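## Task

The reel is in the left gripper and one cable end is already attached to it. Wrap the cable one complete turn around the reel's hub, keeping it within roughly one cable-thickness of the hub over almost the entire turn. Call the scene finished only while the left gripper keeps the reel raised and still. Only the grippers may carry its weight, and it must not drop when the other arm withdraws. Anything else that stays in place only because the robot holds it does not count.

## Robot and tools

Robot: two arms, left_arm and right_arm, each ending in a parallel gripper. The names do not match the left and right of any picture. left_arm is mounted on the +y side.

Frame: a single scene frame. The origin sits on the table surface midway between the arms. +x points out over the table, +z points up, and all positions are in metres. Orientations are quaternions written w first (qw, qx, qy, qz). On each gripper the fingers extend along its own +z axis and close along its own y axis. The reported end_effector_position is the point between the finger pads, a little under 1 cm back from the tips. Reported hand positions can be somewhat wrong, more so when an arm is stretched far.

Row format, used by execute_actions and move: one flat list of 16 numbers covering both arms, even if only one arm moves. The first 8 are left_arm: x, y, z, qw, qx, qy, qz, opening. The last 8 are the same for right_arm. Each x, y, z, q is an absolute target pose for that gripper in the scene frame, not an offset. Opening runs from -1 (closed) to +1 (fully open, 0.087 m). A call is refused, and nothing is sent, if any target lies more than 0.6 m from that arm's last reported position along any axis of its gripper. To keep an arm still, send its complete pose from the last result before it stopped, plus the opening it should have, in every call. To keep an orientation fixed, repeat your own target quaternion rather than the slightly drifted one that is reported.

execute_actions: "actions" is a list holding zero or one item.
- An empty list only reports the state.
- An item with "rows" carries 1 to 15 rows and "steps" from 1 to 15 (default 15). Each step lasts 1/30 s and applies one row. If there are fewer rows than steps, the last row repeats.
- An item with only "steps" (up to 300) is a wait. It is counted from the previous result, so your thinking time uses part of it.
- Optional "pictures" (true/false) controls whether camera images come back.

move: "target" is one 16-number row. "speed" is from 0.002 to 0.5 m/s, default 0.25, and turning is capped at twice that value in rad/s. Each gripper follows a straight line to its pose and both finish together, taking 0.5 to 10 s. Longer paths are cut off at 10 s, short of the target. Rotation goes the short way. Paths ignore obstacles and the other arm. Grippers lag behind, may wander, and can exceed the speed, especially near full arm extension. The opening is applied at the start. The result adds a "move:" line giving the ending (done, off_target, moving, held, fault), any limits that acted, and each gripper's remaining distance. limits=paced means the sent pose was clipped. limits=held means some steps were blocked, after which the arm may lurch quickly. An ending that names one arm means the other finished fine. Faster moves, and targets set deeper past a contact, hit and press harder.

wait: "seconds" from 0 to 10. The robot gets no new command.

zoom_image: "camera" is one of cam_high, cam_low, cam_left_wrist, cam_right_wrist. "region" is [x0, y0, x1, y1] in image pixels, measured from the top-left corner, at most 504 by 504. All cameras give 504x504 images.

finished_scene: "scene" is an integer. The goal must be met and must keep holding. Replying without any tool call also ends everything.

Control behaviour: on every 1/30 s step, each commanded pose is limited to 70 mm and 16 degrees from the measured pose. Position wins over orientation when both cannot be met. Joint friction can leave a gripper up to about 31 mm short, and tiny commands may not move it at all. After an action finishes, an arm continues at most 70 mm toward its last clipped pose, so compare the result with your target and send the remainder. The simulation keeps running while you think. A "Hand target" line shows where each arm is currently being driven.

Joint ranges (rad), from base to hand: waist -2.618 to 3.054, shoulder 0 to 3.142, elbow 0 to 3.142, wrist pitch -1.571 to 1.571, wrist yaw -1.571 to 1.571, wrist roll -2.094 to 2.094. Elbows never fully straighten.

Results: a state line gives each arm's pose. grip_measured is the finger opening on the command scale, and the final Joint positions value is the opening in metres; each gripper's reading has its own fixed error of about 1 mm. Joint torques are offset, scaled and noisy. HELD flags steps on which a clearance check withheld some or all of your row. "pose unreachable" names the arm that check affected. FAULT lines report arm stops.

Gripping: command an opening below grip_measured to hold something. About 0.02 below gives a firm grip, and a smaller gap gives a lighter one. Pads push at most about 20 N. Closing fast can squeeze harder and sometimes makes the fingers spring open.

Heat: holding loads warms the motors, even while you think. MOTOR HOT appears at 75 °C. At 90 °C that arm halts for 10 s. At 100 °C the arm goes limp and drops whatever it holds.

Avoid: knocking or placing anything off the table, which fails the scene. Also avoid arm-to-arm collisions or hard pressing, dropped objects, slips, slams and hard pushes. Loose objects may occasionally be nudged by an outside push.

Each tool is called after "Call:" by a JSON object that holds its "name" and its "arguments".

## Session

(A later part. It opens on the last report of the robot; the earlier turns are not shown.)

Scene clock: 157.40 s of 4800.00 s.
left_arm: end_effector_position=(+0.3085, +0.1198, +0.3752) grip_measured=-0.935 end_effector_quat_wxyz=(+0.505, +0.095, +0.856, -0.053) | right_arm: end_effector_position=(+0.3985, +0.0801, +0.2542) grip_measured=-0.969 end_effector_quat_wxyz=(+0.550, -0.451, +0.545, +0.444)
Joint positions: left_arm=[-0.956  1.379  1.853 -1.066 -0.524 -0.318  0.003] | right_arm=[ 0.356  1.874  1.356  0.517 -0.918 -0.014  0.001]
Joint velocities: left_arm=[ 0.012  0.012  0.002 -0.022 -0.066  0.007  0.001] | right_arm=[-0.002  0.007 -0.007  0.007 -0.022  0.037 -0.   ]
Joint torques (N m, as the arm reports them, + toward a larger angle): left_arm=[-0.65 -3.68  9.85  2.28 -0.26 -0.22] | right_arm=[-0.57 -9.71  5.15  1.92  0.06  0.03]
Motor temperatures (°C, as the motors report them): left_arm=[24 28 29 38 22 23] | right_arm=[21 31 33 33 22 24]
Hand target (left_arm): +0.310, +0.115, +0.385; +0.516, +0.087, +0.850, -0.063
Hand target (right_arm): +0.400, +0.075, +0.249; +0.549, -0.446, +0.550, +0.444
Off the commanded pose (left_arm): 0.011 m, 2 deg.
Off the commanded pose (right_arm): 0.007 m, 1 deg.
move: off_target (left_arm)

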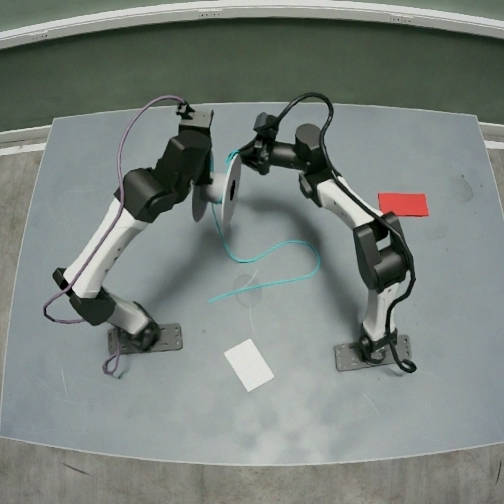

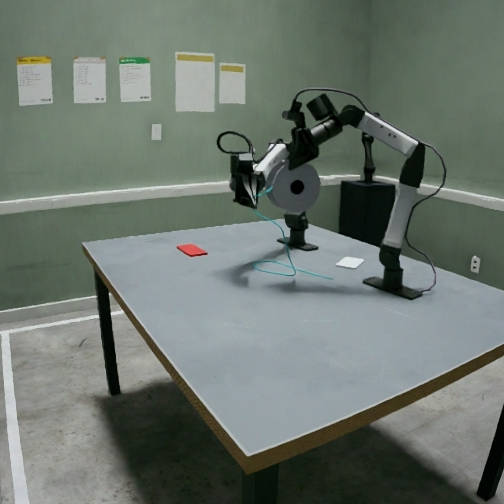

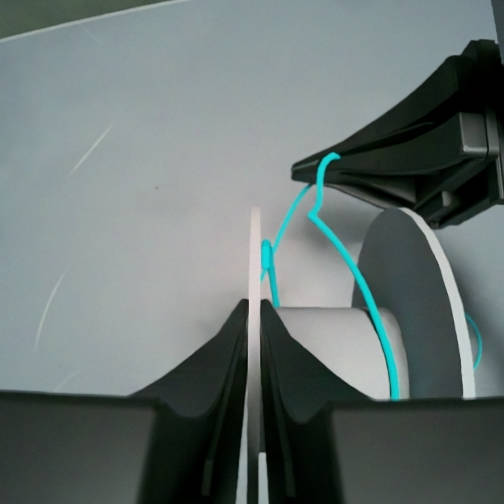

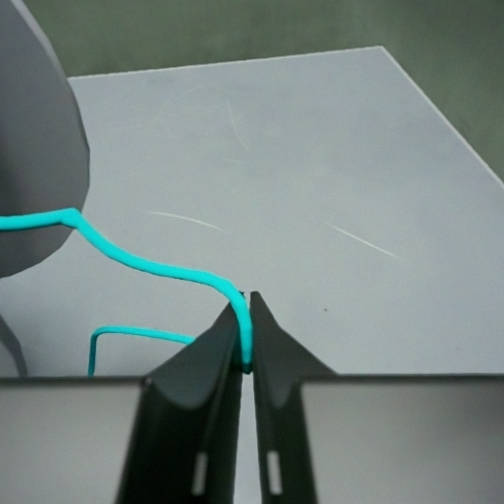

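Call:
{"name": "move", "arguments": {"target": [0.31,0.115,0.42,0.515,0.087,0.85,-0.063,-1,0.385,0.08,0.225,0.549,-0.445,0.549,0.445,-0.97], "speed": 0.03}}

Call:
{"name": "move", "arguments": {"target": [0.31,0.115,0.45,0.515,0.087,0.85,-0.063,-1,0.35,0.115,0.15,0.549,-0.445,0.549,0.445,-0.8], "speed": 0.05}}

Scene clock: 161.93 s of 4800.00 s.
left_arm: end_effector_position=(+0.3116, +0.1191, +0.4021) grip_measured=-0.935 end_effector_quat_wxyz=(+0.497, +0.098, +0.862, -0.039) | right_arm: end_effector_position=(+0.3863, +0.0830, +0.2362) grip_measured=-0.969 end_effector_quat_wxyz=(+0.558, -0.457, +0.529, +0.447)
Joint positions: left_arm=[-0.956  1.519  2.147 -1.254 -0.535 -0.318  0.003] | right_arm=[ 0.371  1.874  1.251  0.661 -0.919 -0.008  0.001]
Joint velocities: left_arm=[-0.007 -0.002  0.017  0.037 -0.051  0.037 -0.   ] | right_arm=[-0.017 -0.002 -0.007  0.022 -0.007  0.007 -0.   ]
Joint torques (N m, as the arm reports them, + toward a larger angle): left_arm=[-0.6  -5.55  9.89  2.46 -0.13 -0.23] | right_arm=[  0.15 -10.06   4.21   1.47   0.35   0.02]
Motor temperatures (°C, as the motors report them): left_arm=[24 28 30 38 22 23] | right_arm=[21 32 33 33 22 24]
Hand target (left_arm): +0.310, +0.115, +0.420; +0.515, +0.087, +0.850, -0.063
Hand target (right_arm): +0.384, +0.080, +0.225; +0.549, -0.446, +0.549, +0.445
Off the commanded pose (left_arm): 0.018 m, 4 deg.
Off the commanded pose (right_arm): 0.012 m, 3 deg.
move: off_target (left_arm, right_arm)

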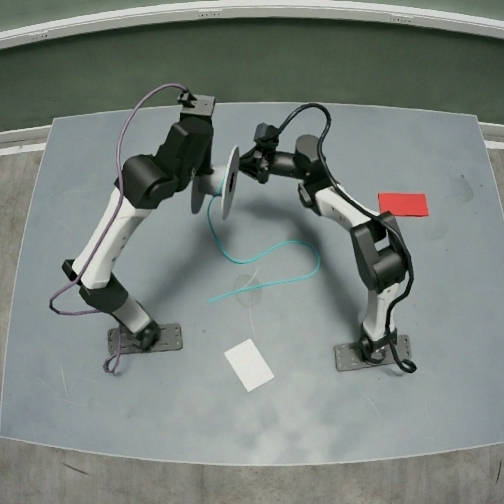

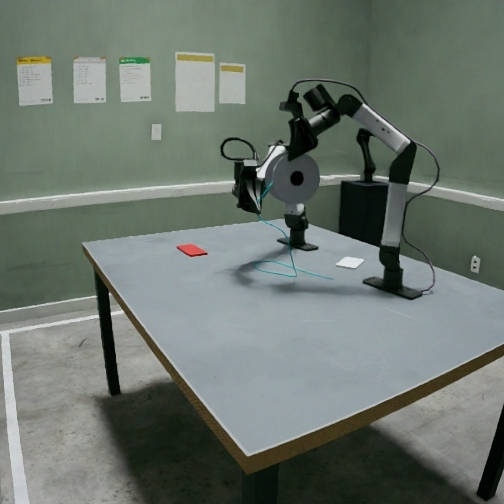

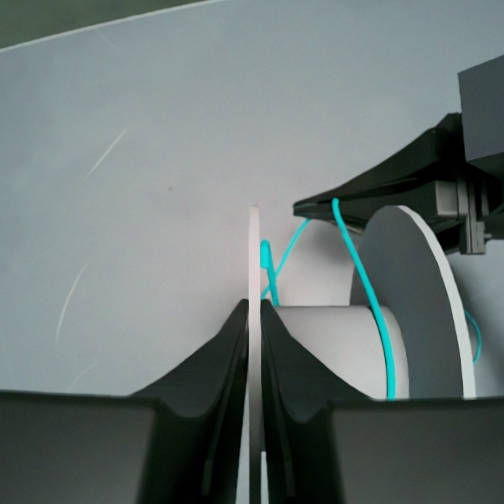

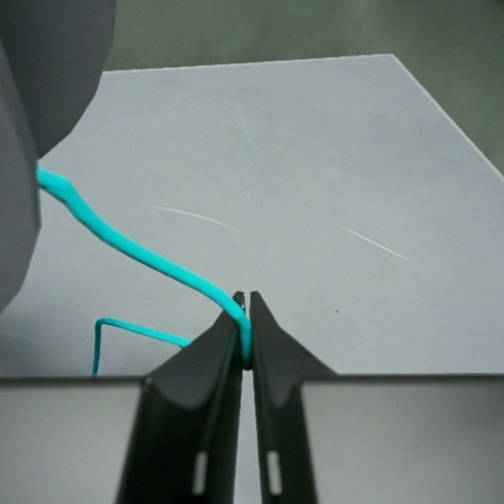

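Scene clock: 164.20 s of 4800.00 s.
left_arm: end_effector_position=(+0.3105, +0.1201, +0.4457) grip_measured=-0.935 end_effector_quat_wxyz=(+0.511, +0.090, +0.853, -0.052) | right_arm: end_effector_position=(+0.3520, +0.1124, +0.1588) grip_measured=-0.800 end_effector_quat_wxyz=(+0.551, -0.448, +0.546, +0.444)
Joint positions: left_arm=[-0.956  1.72   2.639 -1.499 -0.534 -0.318  0.003] | right_arm=[ 0.484  1.958  1.04   0.921 -0.785 -0.008  0.009]
Joint velocities: left_arm=[ 0.002  0.032  0.037 -0.066 -0.022  0.022  0.   ] | right_arm=[-0.007 -0.007 -0.002  0.037  0.022 -0.051  0.001]
Joint torques (N m, as the arm reports them, + toward a larger angle): left_arm=[-0.7  -4.82  7.11  2.35 -0.14 -0.22] | right_arm=[ 0.73 -8.55  4.53  1.96  0.17  0.01]
Motor temperatures (°C, as the motors report them): left_arm=[24 28 30 38 22 23] | right_arm=[21 32 33 33 22 24]
Hand target (left_arm): +0.310, +0.115, +0.450; +0.516, +0.087, +0.850, -0.063
Hand target (right_arm): +0.348, +0.114, +0.150; +0.549, -0.446, +0.550, +0.444
Off the commanded pose (left_arm): 0.007 m, 1 deg.
Off the commanded pose (right_arm): 0.009 m, 1 deg.
move: done

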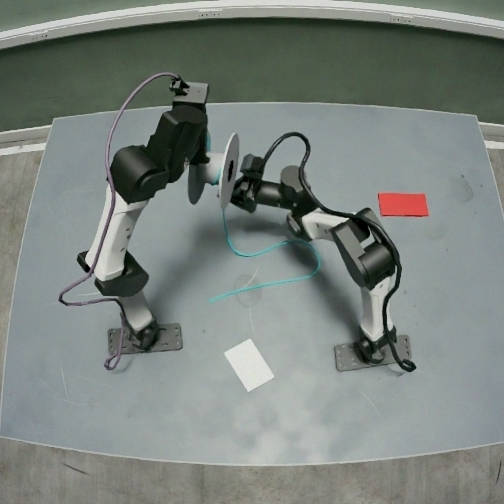

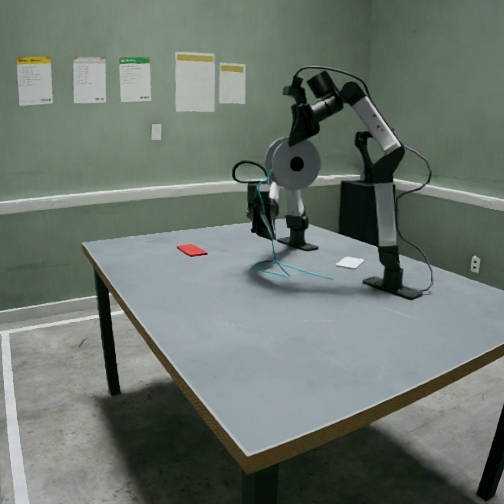

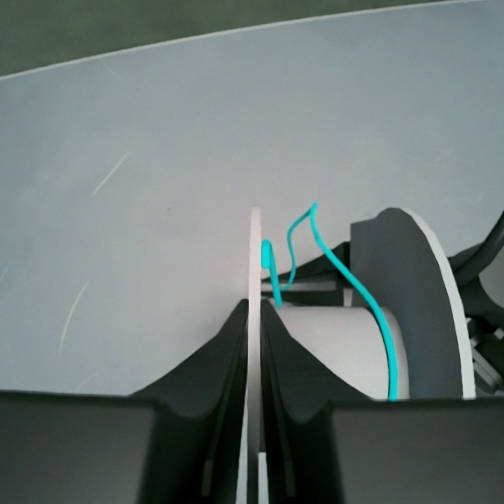

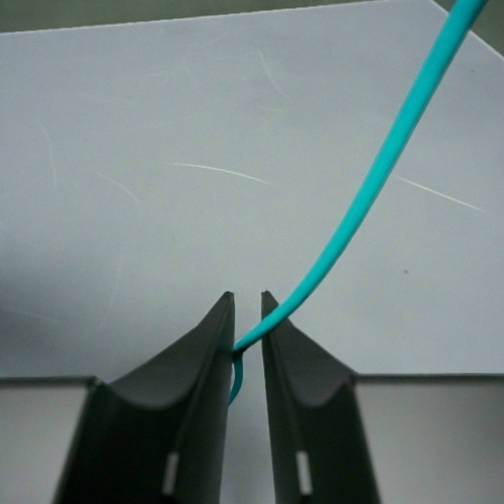

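Call:
{"name": "move", "arguments": {"target": [0.31,0.115,0.45,0.515,0.087,0.85,-0.063,-1,0.32,0.112,0.10,0.549,-0.445,0.549,0.445,-0.8], "speed": 0.05}}

Call:
{"name": "move", "arguments": {"target": [0.31,0.115,0.45,0.515,0.087,0.85,-0.063,-1,0.32,0.112,0.10,0.549,-0.445,0.549,0.445,-0.97]}}

Call:
{"name": "move", "arguments": {"target": [0.34,0.11,0.42,0.515,0.087,0.85,-0.063,-1,0.13,0.12,0.15,0.549,-0.445,0.549,0.445,-0.97], "speed": 0.08}}

Scene clock: 170.47 s of 4800.00 s.
left_arm: end_effector_position=(+0.3089, +0.1219, +0.4429) grip_measured=-0.935 end_effector_quat_wxyz=(+0.506, +0.093, +0.856, -0.048) | right_arm: end_effector_position=(+0.3246, +0.1102, +0.1075) grip_measured=-0.800 end_effector_quat_wxyz=(+0.551, -0.448, +0.547, +0.444)
Joint positions: left_arm=[-0.956  1.722  2.642 -1.516 -0.534 -0.318  0.003] | right_arm=[ 0.521  2.038  0.88   1.16  -0.746 -0.008  0.009]
Joint velocities: left_arm=[-0.002  0.002  0.007 -0.051  0.037 -0.007  0.   ] | right_arm=[-0.002 -0.002 -0.037  0.095  0.007  0.051  0.001]
Joint torques (N m, as the arm reports them, + toward a larger angle): left_arm=[-0.67 -4.85  7.04  2.39 -0.14 -0.23] | right_arm=[ 0.99 -8.36  3.55  1.96  0.21  0.04]
Motor temperatures (°C, as the motors report them): left_arm=[24 28 30 38 22 23] | right_arm=[21 32 33 33 22 24]
Hand target (left_arm): +0.310, +0.115, +0.450; +0.516, +0.087, +0.850, -0.063
Hand target (right_arm): +0.319, +0.111, +0.101; +0.549, -0.446, +0.549, +0.445
Off the commanded pose (left_arm): 0.010 m, 2 deg.
Off the commanded pose (right_arm): 0.009 m, 1 deg.
move: done

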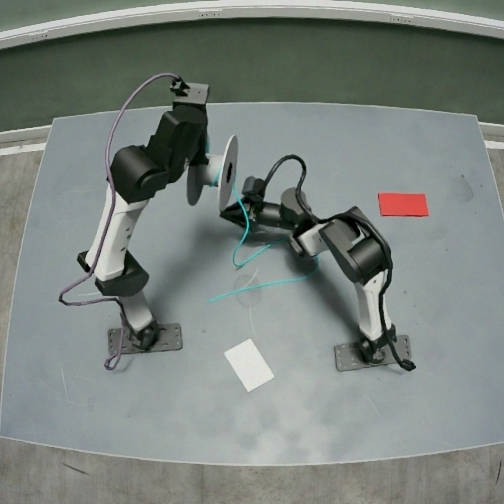

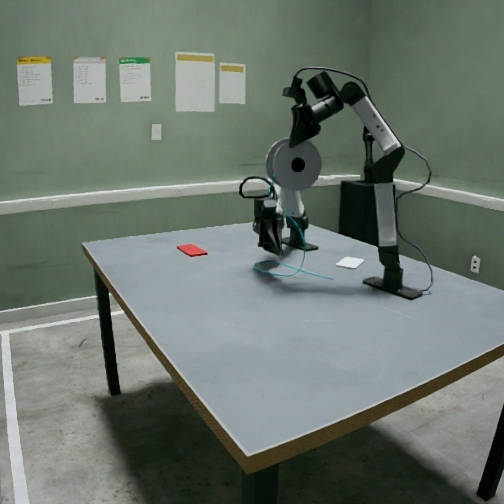

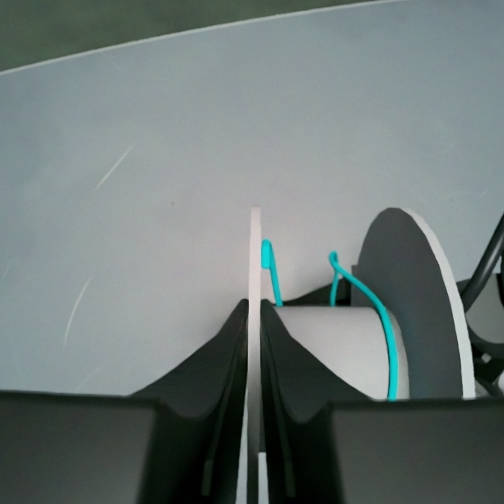

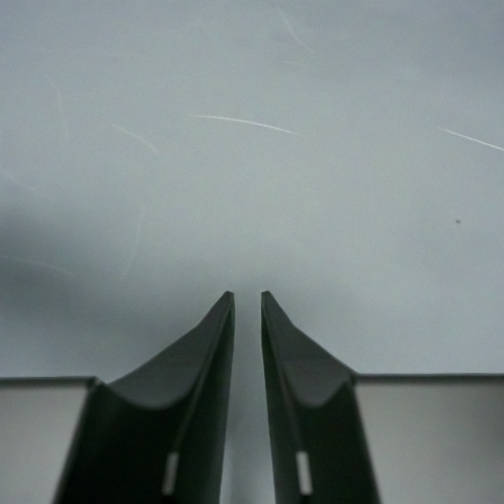

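Scene clock: 171.17 s of 4800.00 s.
left_arm: end_effector_position=(+0.3083, +0.1224, +0.4421) grip_measured=-0.935 end_effector_quat_wxyz=(+0.504, +0.094, +0.857, -0.046) | right_arm: end_effector_position=(+0.3252, +0.1104, +0.1094) grip_measured=-0.970 end_effector_quat_wxyz=(+0.555, -0.448, +0.544, +0.443)
Joint positions: left_arm=[-0.956  1.722  2.642 -1.521 -0.534 -0.318  0.003] | right_arm=[ 0.521  2.038  0.88   1.169 -0.744 -0.008  0.001]
Joint velocities: left_arm=[ 0.017 -0.017  0.002  0.022 -0.007  0.037  0.001] | right_arm=[ 0.012  0.002 -0.027  0.037 -0.051 -0.095 -0.001]
Joint torques (N m, as the arm reports them, + toward a larger angle): left_arm=[-0.67 -4.87  7.02  2.45 -0.15 -0.22] | right_arm=[ 1.08 -8.08  3.88  2.03  0.19  0.05]
Motor temperatures (°C, as the motors report them): left_arm=[24 28 30 38 22 23] | right_arm=[21 32 33 33 22 24]
Hand target (left_arm): +0.310, +0.115, +0.450; +0.516, +0.087, +0.850, -0.063
Hand target (right_arm): +0.320, +0.112, +0.100; +0.549, -0.446, +0.549, +0.445
Off the commanded pose (left_arm): 0.011 m, 3 deg.
Off the commanded pose (right_arm): 0.011 m, 1 deg.
move: off_target (left_arm, right_arm)

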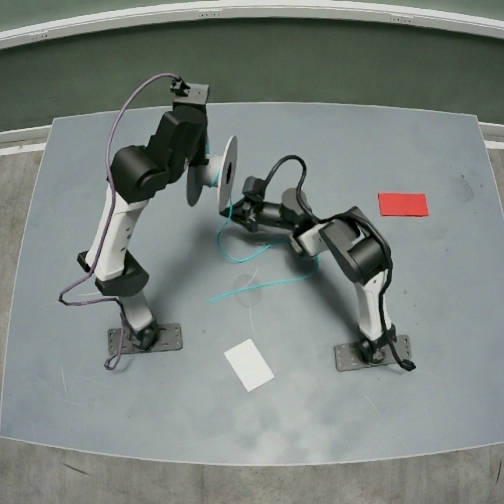

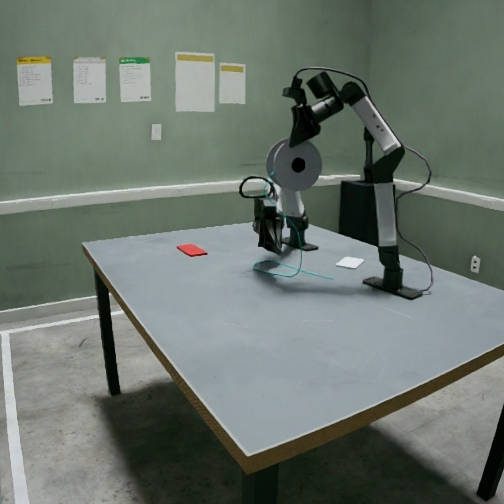

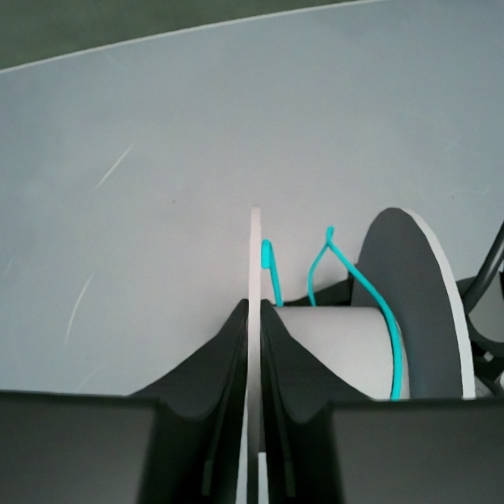

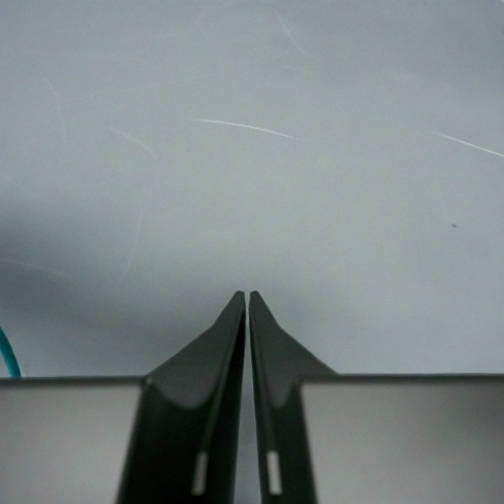

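Scene clock: 174.17 s of 4800.00 s.
left_arm: end_effector_position=(+0.3392, +0.1080, +0.4163) grip_measured=-0.935 end_effector_quat_wxyz=(+0.508, +0.091, +0.855, -0.057) | right_arm: end_effector_position=(+0.1354, +0.1228, +0.1515) grip_measured=-0.970 end_effector_quat_wxyz=(+0.550, -0.448, +0.549, +0.443)
Joint positions: left_arm=[-0.897  1.623  2.295 -1.239 -0.474 -0.289  0.003] | right_arm=[ 1.022  1.504  0.453  1.047 -0.243 -0.008  0.001]
Joint velocities: left_arm=[ 0.002 -0.002 -0.002 -0.037  0.007  0.037 -0.001] | right_arm=[-0.012  0.017 -0.037  0.081  0.037  0.022  0.001]
Joint torques (N m, as the arm reports them, + toward a larger angle): left_arm=[ 0.72 -8.16  4.    2.62 -0.06 -0.06] | right_arm=[ 1.05 -6.66  4.11  2.01  0.15 -0.04]
Motor temperatures (°C, as the motors report them): left_arm=[24 28 30 38 22 23] | right_arm=[21 32 33 34 22 24]
Hand target (left_arm): +0.340, +0.110, +0.420; +0.515, +0.087, +0.851, -0.063
Hand target (right_arm): +0.131, +0.119, +0.151; +0.550, -0.449, +0.549, +0.442
Off the commanded pose (left_arm): 0.004 m, 1 deg.
Off the commanded pose (right_arm): 0.006 m, 0 deg.
move: done

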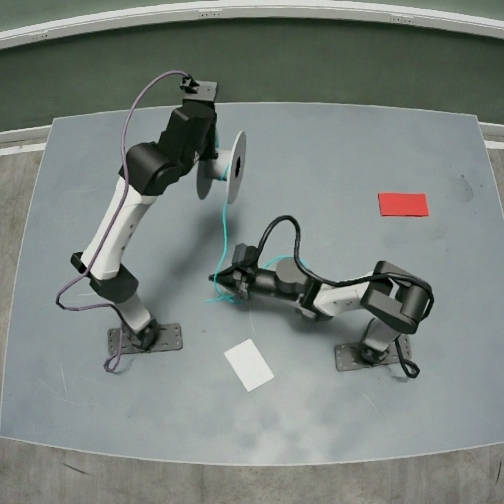

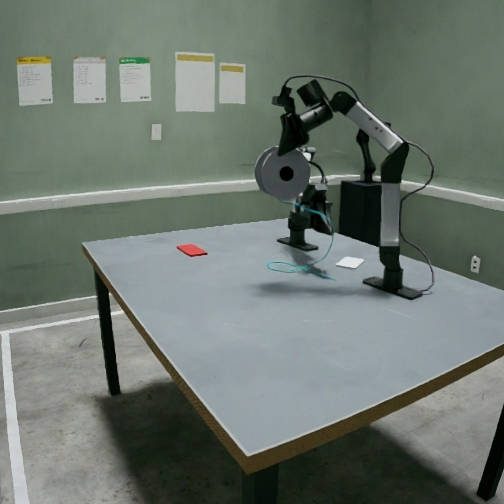

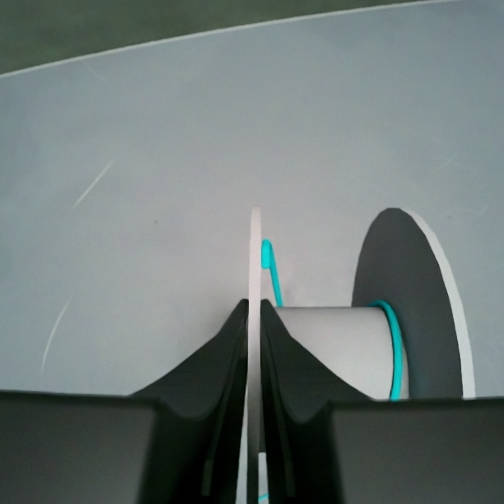

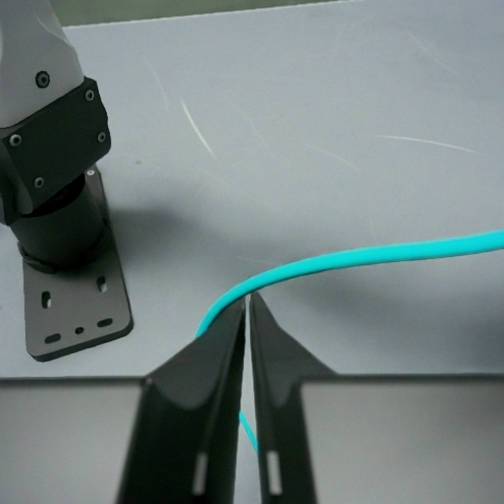

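Not gripped; back off and regrasp.

Call:
{"name": "move", "arguments": {"target": [0.34,0.11,0.42,0.515,0.087,0.85,-0.063,-1,0.15,0.03,0.15,0.549,-0.445,0.549,0.445,-0.97], "speed": 0.1}}

Call:
{"name": "move", "arguments": {"target": [0.34,0.11,0.42,0.515,0.087,0.85,-0.063,-1,0.17,0.03,0.13,0.549,-0.445,0.549,0.445,0.7], "speed": 0.03}}

Scene clock: 178.30 s of 4800.00 s.
left_arm: end_effector_position=(+0.3392, +0.1081, +0.4165) grip_measured=-0.935 end_effector_quat_wxyz=(+0.508, +0.091, +0.855, -0.057) | right_arm: end_effector_position=(+0.1534, +0.0356, +0.1535) grip_measured=-0.970 end_effector_quat_wxyz=(+0.552, -0.446, +0.547, +0.444)
Joint positions: left_arm=[-0.897  1.623  2.295 -1.239 -0.474 -0.289  0.003] | right_arm=[ 0.728  1.19   0.24   0.954 -0.536 -0.003  0.001]
Joint velocities: left_arm=[ 0.002  0.002 -0.002 -0.051 -0.051  0.022  0.   ] | right_arm=[ 0.002 -0.007 -0.017 -0.051 -0.066  0.022 -0.   ]
Joint torques (N m, as the arm reports them, + toward a larger angle): left_arm=[ 0.72 -8.04  4.31  2.6  -0.06 -0.05] | right_arm=[-0.6  -4.31  4.48  1.87 -0.05  0.06]
Motor temperatures (°C, as the motors report them): left_arm=[24 29 29 39 22 23] | right_arm=[21 32 32 34 22 24]
Hand target (left_arm): +0.340, +0.110, +0.420; +0.515, +0.087, +0.850, -0.063
Hand target (right_arm): +0.151, +0.031, +0.151; +0.549, -0.443, +0.550, +0.447
Off the commanded pose (left_arm): 0.004 m, 1 deg.
Off the commanded pose (right_arm): 0.007 m, 0 deg.
move: done

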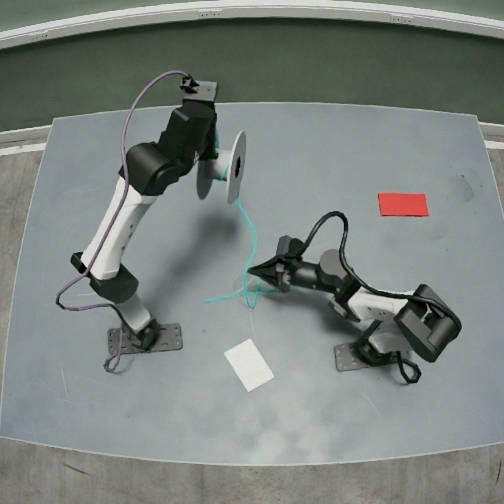

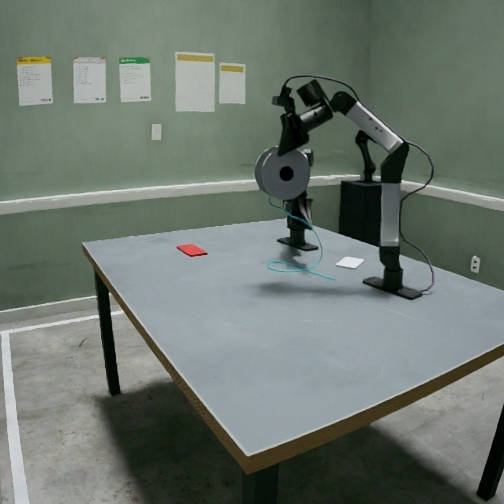

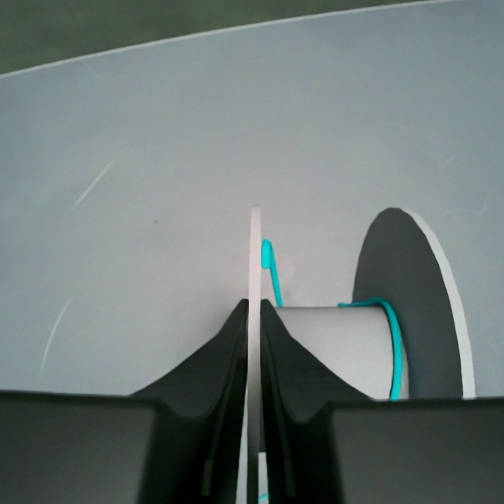

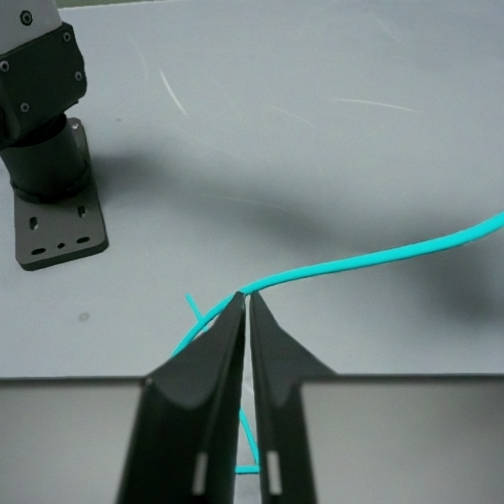

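Scene clock: 179.80 s of 4800.00 s.
left_arm: end_effector_position=(+0.3392, +0.1081, +0.4165) grip_measured=-0.935 end_effector_quat_wxyz=(+0.508, +0.091, +0.855, -0.057) | right_arm: end_effector_position=(+0.1719, +0.0349, +0.1412) grip_measured=+0.700 end_effector_quat_wxyz=(+0.558, -0.445, +0.541, +0.445)
Joint positions: left_arm=[-0.897  1.623  2.295 -1.239 -0.474 -0.289  0.003] | right_arm=[ 0.657  1.354  0.24   1.136 -0.608 -0.003  0.074]
Joint velocities: left_arm=[ 0.002 -0.007 -0.012  0.022 -0.022  0.022 -0.001] | right_arm=[-0.007 -0.002 -0.012 -0.081  0.007 -0.037 -0.   ]
Joint torques (N m, as the arm reports them, + toward a larger angle): left_arm=[ 0.71 -8.01  4.3   2.59 -0.06 -0.05] | right_arm=[-0.64 -2.38  3.46  2.05  0.01  0.02]
Motor temperatures (°C, as the motors report them): left_arm=[24 29 29 39 22 23] | right_arm=[21 32 32 34 22 24]
Hand target (left_arm): +0.340, +0.110, +0.420; +0.515, +0.087, +0.851, -0.063
Hand target (right_arm): +0.170, +0.030, +0.130; +0.549, -0.445, +0.550, +0.446
Off the commanded pose (left_arm): 0.004 m, 1 deg.
Off the commanded pose (right_arm): 0.012 m, 1 deg.
move: off_target (right_arm)

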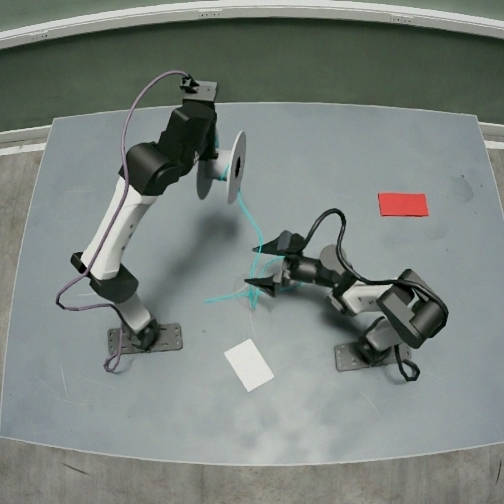

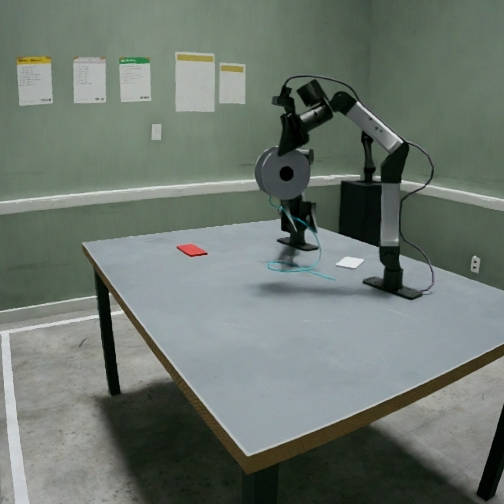

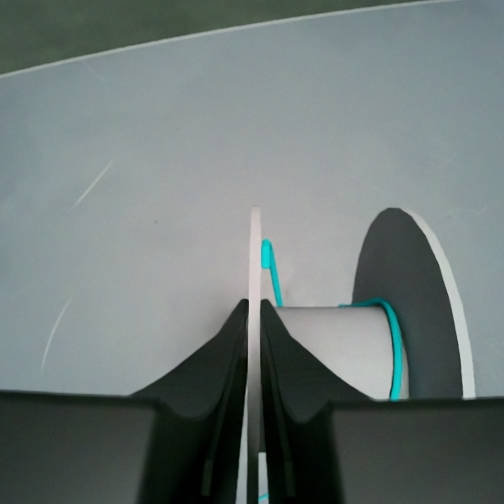

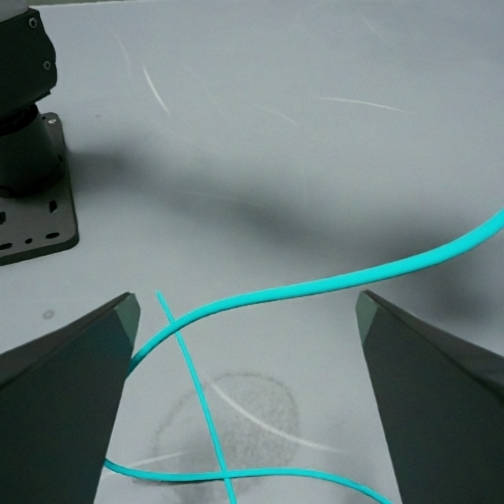

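Call:
{"name": "move", "arguments": {"target": [0.34,0.11,0.42,0.515,0.087,0.85,-0.063,-1,0.178,0.08,0.125,0.549,-0.445,0.549,0.445,0.7], "speed": 0.05}}

Scene clock: 183.03 s of 4800.00 s.
left_arm: end_effector_position=(+0.3392, +0.1081, +0.4165) grip_measured=-0.935 end_effector_quat_wxyz=(+0.508, +0.091, +0.855, -0.057) | right_arm: end_effector_position=(+0.1733, +0.0712, +0.1150) grip_measured=+0.700 end_effector_quat_wxyz=(+0.537, -0.449, +0.561, +0.443)
Joint positions: left_arm=[-0.897  1.623  2.295 -1.239 -0.474 -0.289  0.003] | right_arm=[ 0.768  1.569  0.325  1.207 -0.498 -0.003  0.074]
Joint velocities: left_arm=[ 0.007  0.002 -0.007  0.007 -0.066 -0.022 -0.   ] | right_arm=[ 0.012  0.002 -0.007  0.022 -0.037 -0.037 -0.001]
Joint torques (N m, as the arm reports them, + toward a larger angle): left_arm=[ 0.72 -8.02  4.29  2.58 -0.06 -0.05] | right_arm=[ 1.12 -3.87  6.63  2.15  0.13 -0.01]
Motor temperatures (°C, as the motors report them): left_arm=[24 29 29 39 22 23] | right_arm=[21 31 32 34 22 24]
Hand target (left_arm): +0.340, +0.110, +0.420; +0.515, +0.087, +0.850, -0.063
Hand target (right_arm): +0.177, +0.079, +0.124; +0.549, -0.446, +0.549, +0.445
Off the commanded pose (left_arm): 0.004 m, 1 deg.
Off the commanded pose (right_arm): 0.014 m, 2 deg.
move: off_target (right_arm)

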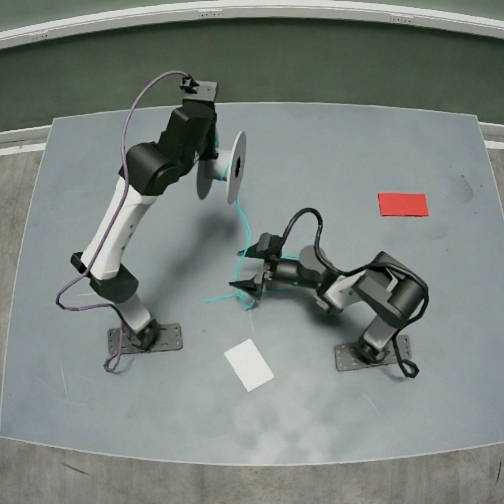

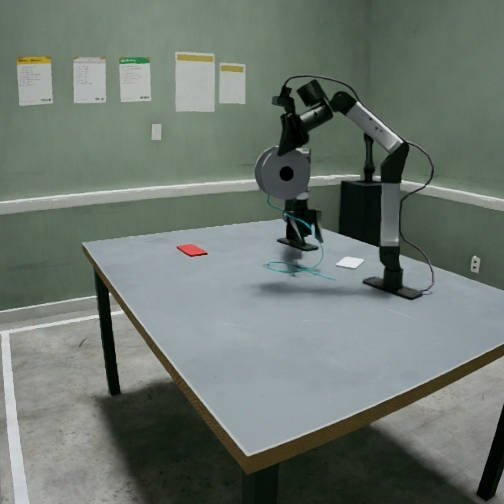

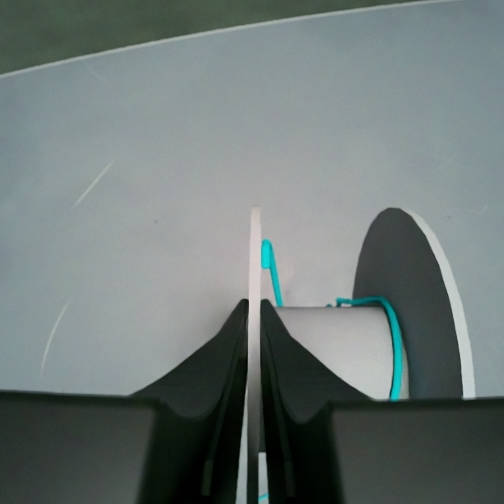

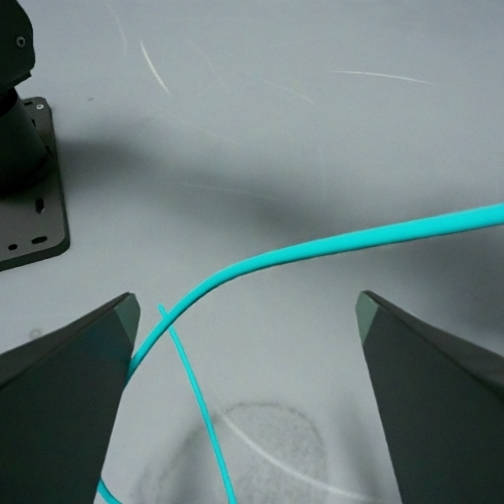

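Call:
{"name": "move", "arguments": {"target": [0.34,0.11,0.42,0.515,0.087,0.85,-0.063,-1,0.16,0.095,0.135,0.549,-0.445,0.549,0.445,0.7], "speed": 0.05}}

Call:
{"name": "move", "arguments": {"target": [0.34,0.11,0.42,0.515,0.087,0.85,-0.063,-1,0.16,0.095,0.135,0.549,-0.445,0.549,0.445,-0.97]}}

Scene clock: 186.93 s of 4800.00 s.
left_arm: end_effector_position=(+0.3391, +0.1081, +0.4164) grip_measured=-0.935 end_effector_quat_wxyz=(+0.508, +0.091, +0.855, -0.057) | right_arm: end_effector_position=(+0.1580, +0.0879, +0.1176) grip_measured=+0.700 end_effector_quat_wxyz=(+0.534, -0.451, +0.563, +0.440)
Joint positions: left_arm=[-0.897  1.623  2.295 -1.239 -0.474 -0.289  0.003] | right_arm=[ 0.866  1.557  0.349  1.163 -0.401 -0.003  0.074]
Joint velocities: left_arm=[ 0.007 -0.017 -0.007  0.007  0.007  0.037 -0.   ] | right_arm=[ 0.007 -0.012 -0.002 -0.007 -0.007 -0.022  0.   ]
Joint torques (N m, as the arm reports them, + toward a larger angle): left_arm=[ 0.71 -8.    4.29  2.6  -0.06 -0.06] | right_arm=[ 1.11 -6.3   6.69  1.92  0.11 -0.02]
Motor temperatures (°C, as the motors report them): left_arm=[24 29 29 39 22 23] | right_arm=[21 31 33 34 22 24]
Hand target (left_arm): +0.340, +0.110, +0.420; +0.515, +0.087, +0.851, -0.063
Hand target (right_arm): +0.160, +0.095, +0.135; +0.550, -0.446, +0.549, +0.445
Off the commanded pose (left_arm): 0.004 m, 1 deg.
Off the commanded pose (right_arm): 0.019 m, 3 deg.
move: off_target (right_arm)

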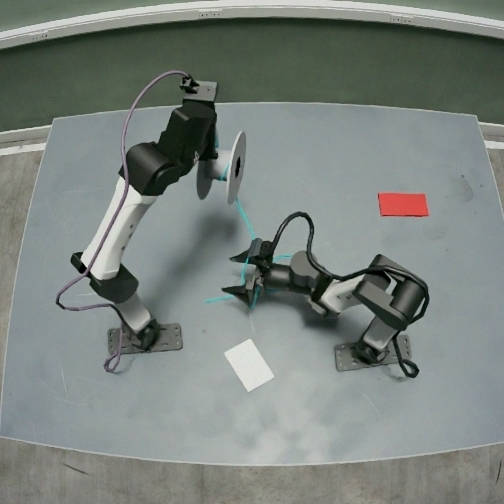

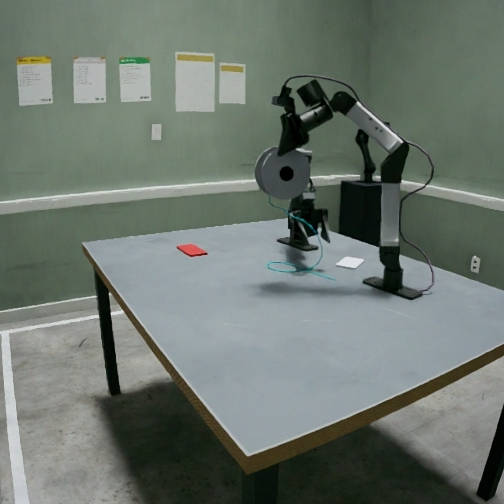

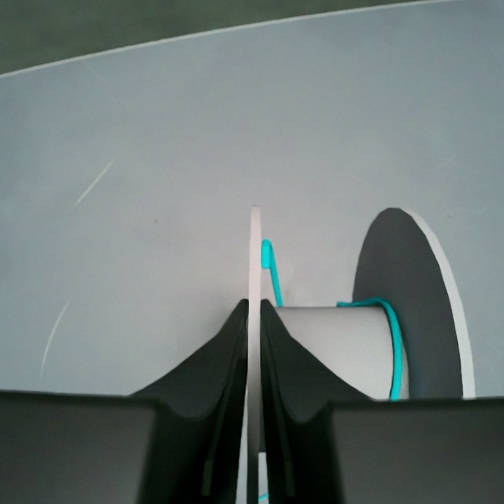

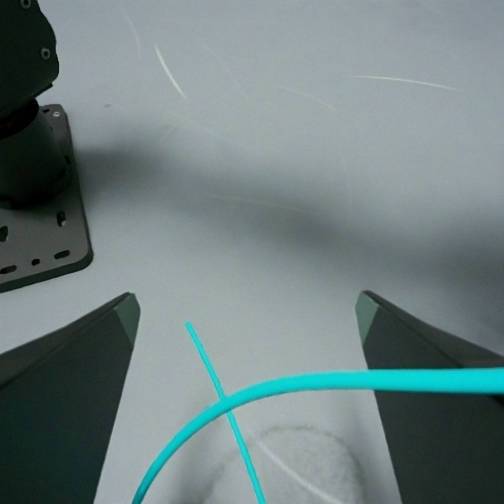

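Scene clock: 187.63 s of 4800.00 s.
left_arm: end_effector_position=(+0.3391, +0.1081, +0.4164) grip_measured=-0.935 end_effector_quat_wxyz=(+0.508, +0.091, +0.855, -0.057) | right_arm: end_effector_position=(+0.1582, +0.0878, +0.1173) grip_measured=-0.970 end_effector_quat_wxyz=(+0.534, -0.450, +0.564, +0.440)
Joint positions: left_arm=[-0.897  1.623  2.295 -1.239 -0.474 -0.289  0.003] | right_arm=[ 0.866  1.557  0.349  1.162 -0.399 -0.003  0.001]
Joint velocities: left_arm=[-0.002 -0.002  0.007  0.037  0.007 -0.007 -0.   ] | right_arm=[-0.032 -0.017  0.002  0.007 -0.022  0.051 -0.   ]
Joint torques (N m, as the arm reports them, + toward a larger angle): left_arm=[ 0.72 -8.03  4.31  2.59 -0.06 -0.05] | right_arm=[ 1.09 -6.26  6.75  1.96  0.15  0.01]
Motor temperatures (°C, as the motors report them): left_arm=[24 29 29 39 22 23] | right_arm=[21 31 33 34 22 24]
Hand target (left_arm): +0.340, +0.110, +0.420; +0.515, +0.087, +0.851, -0.063
Hand target (right_arm): +0.160, +0.095, +0.135; +0.549, -0.445, +0.549, +0.445
Off the commanded pose (left_arm): 0.004 m, 1 deg.
Off the commanded pose (right_arm): 0.019 m, 3 deg.
move: off_target (right_arm)

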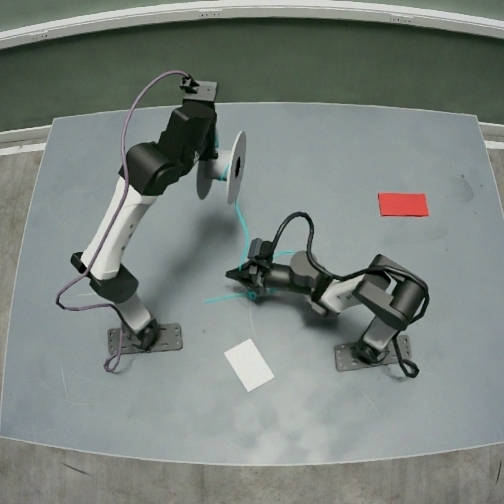

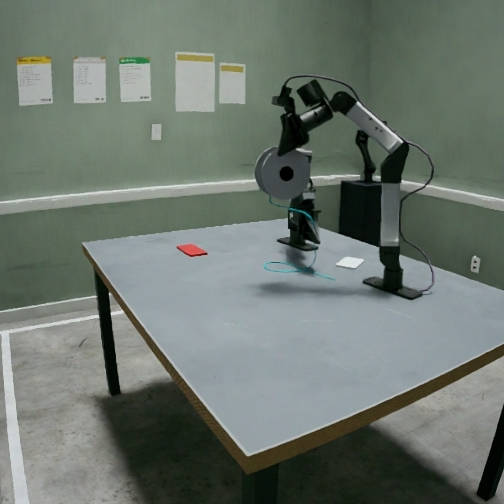

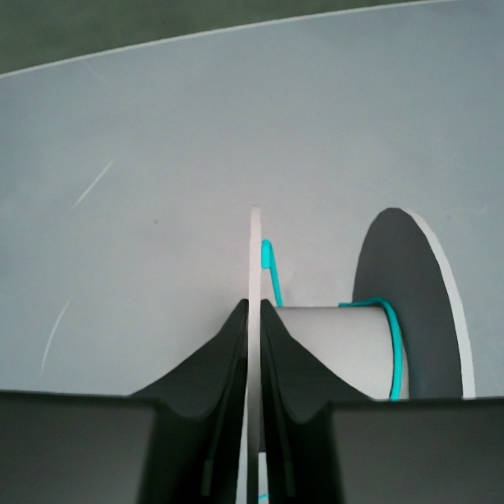

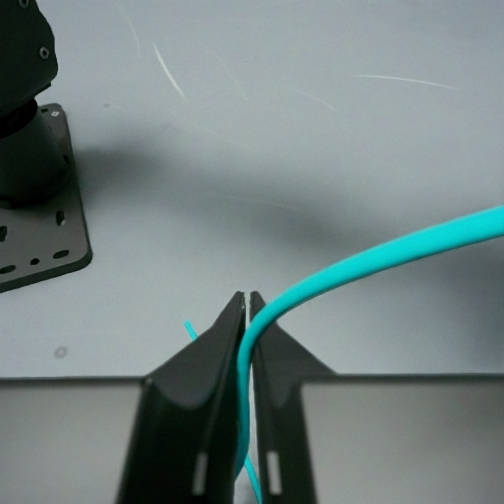

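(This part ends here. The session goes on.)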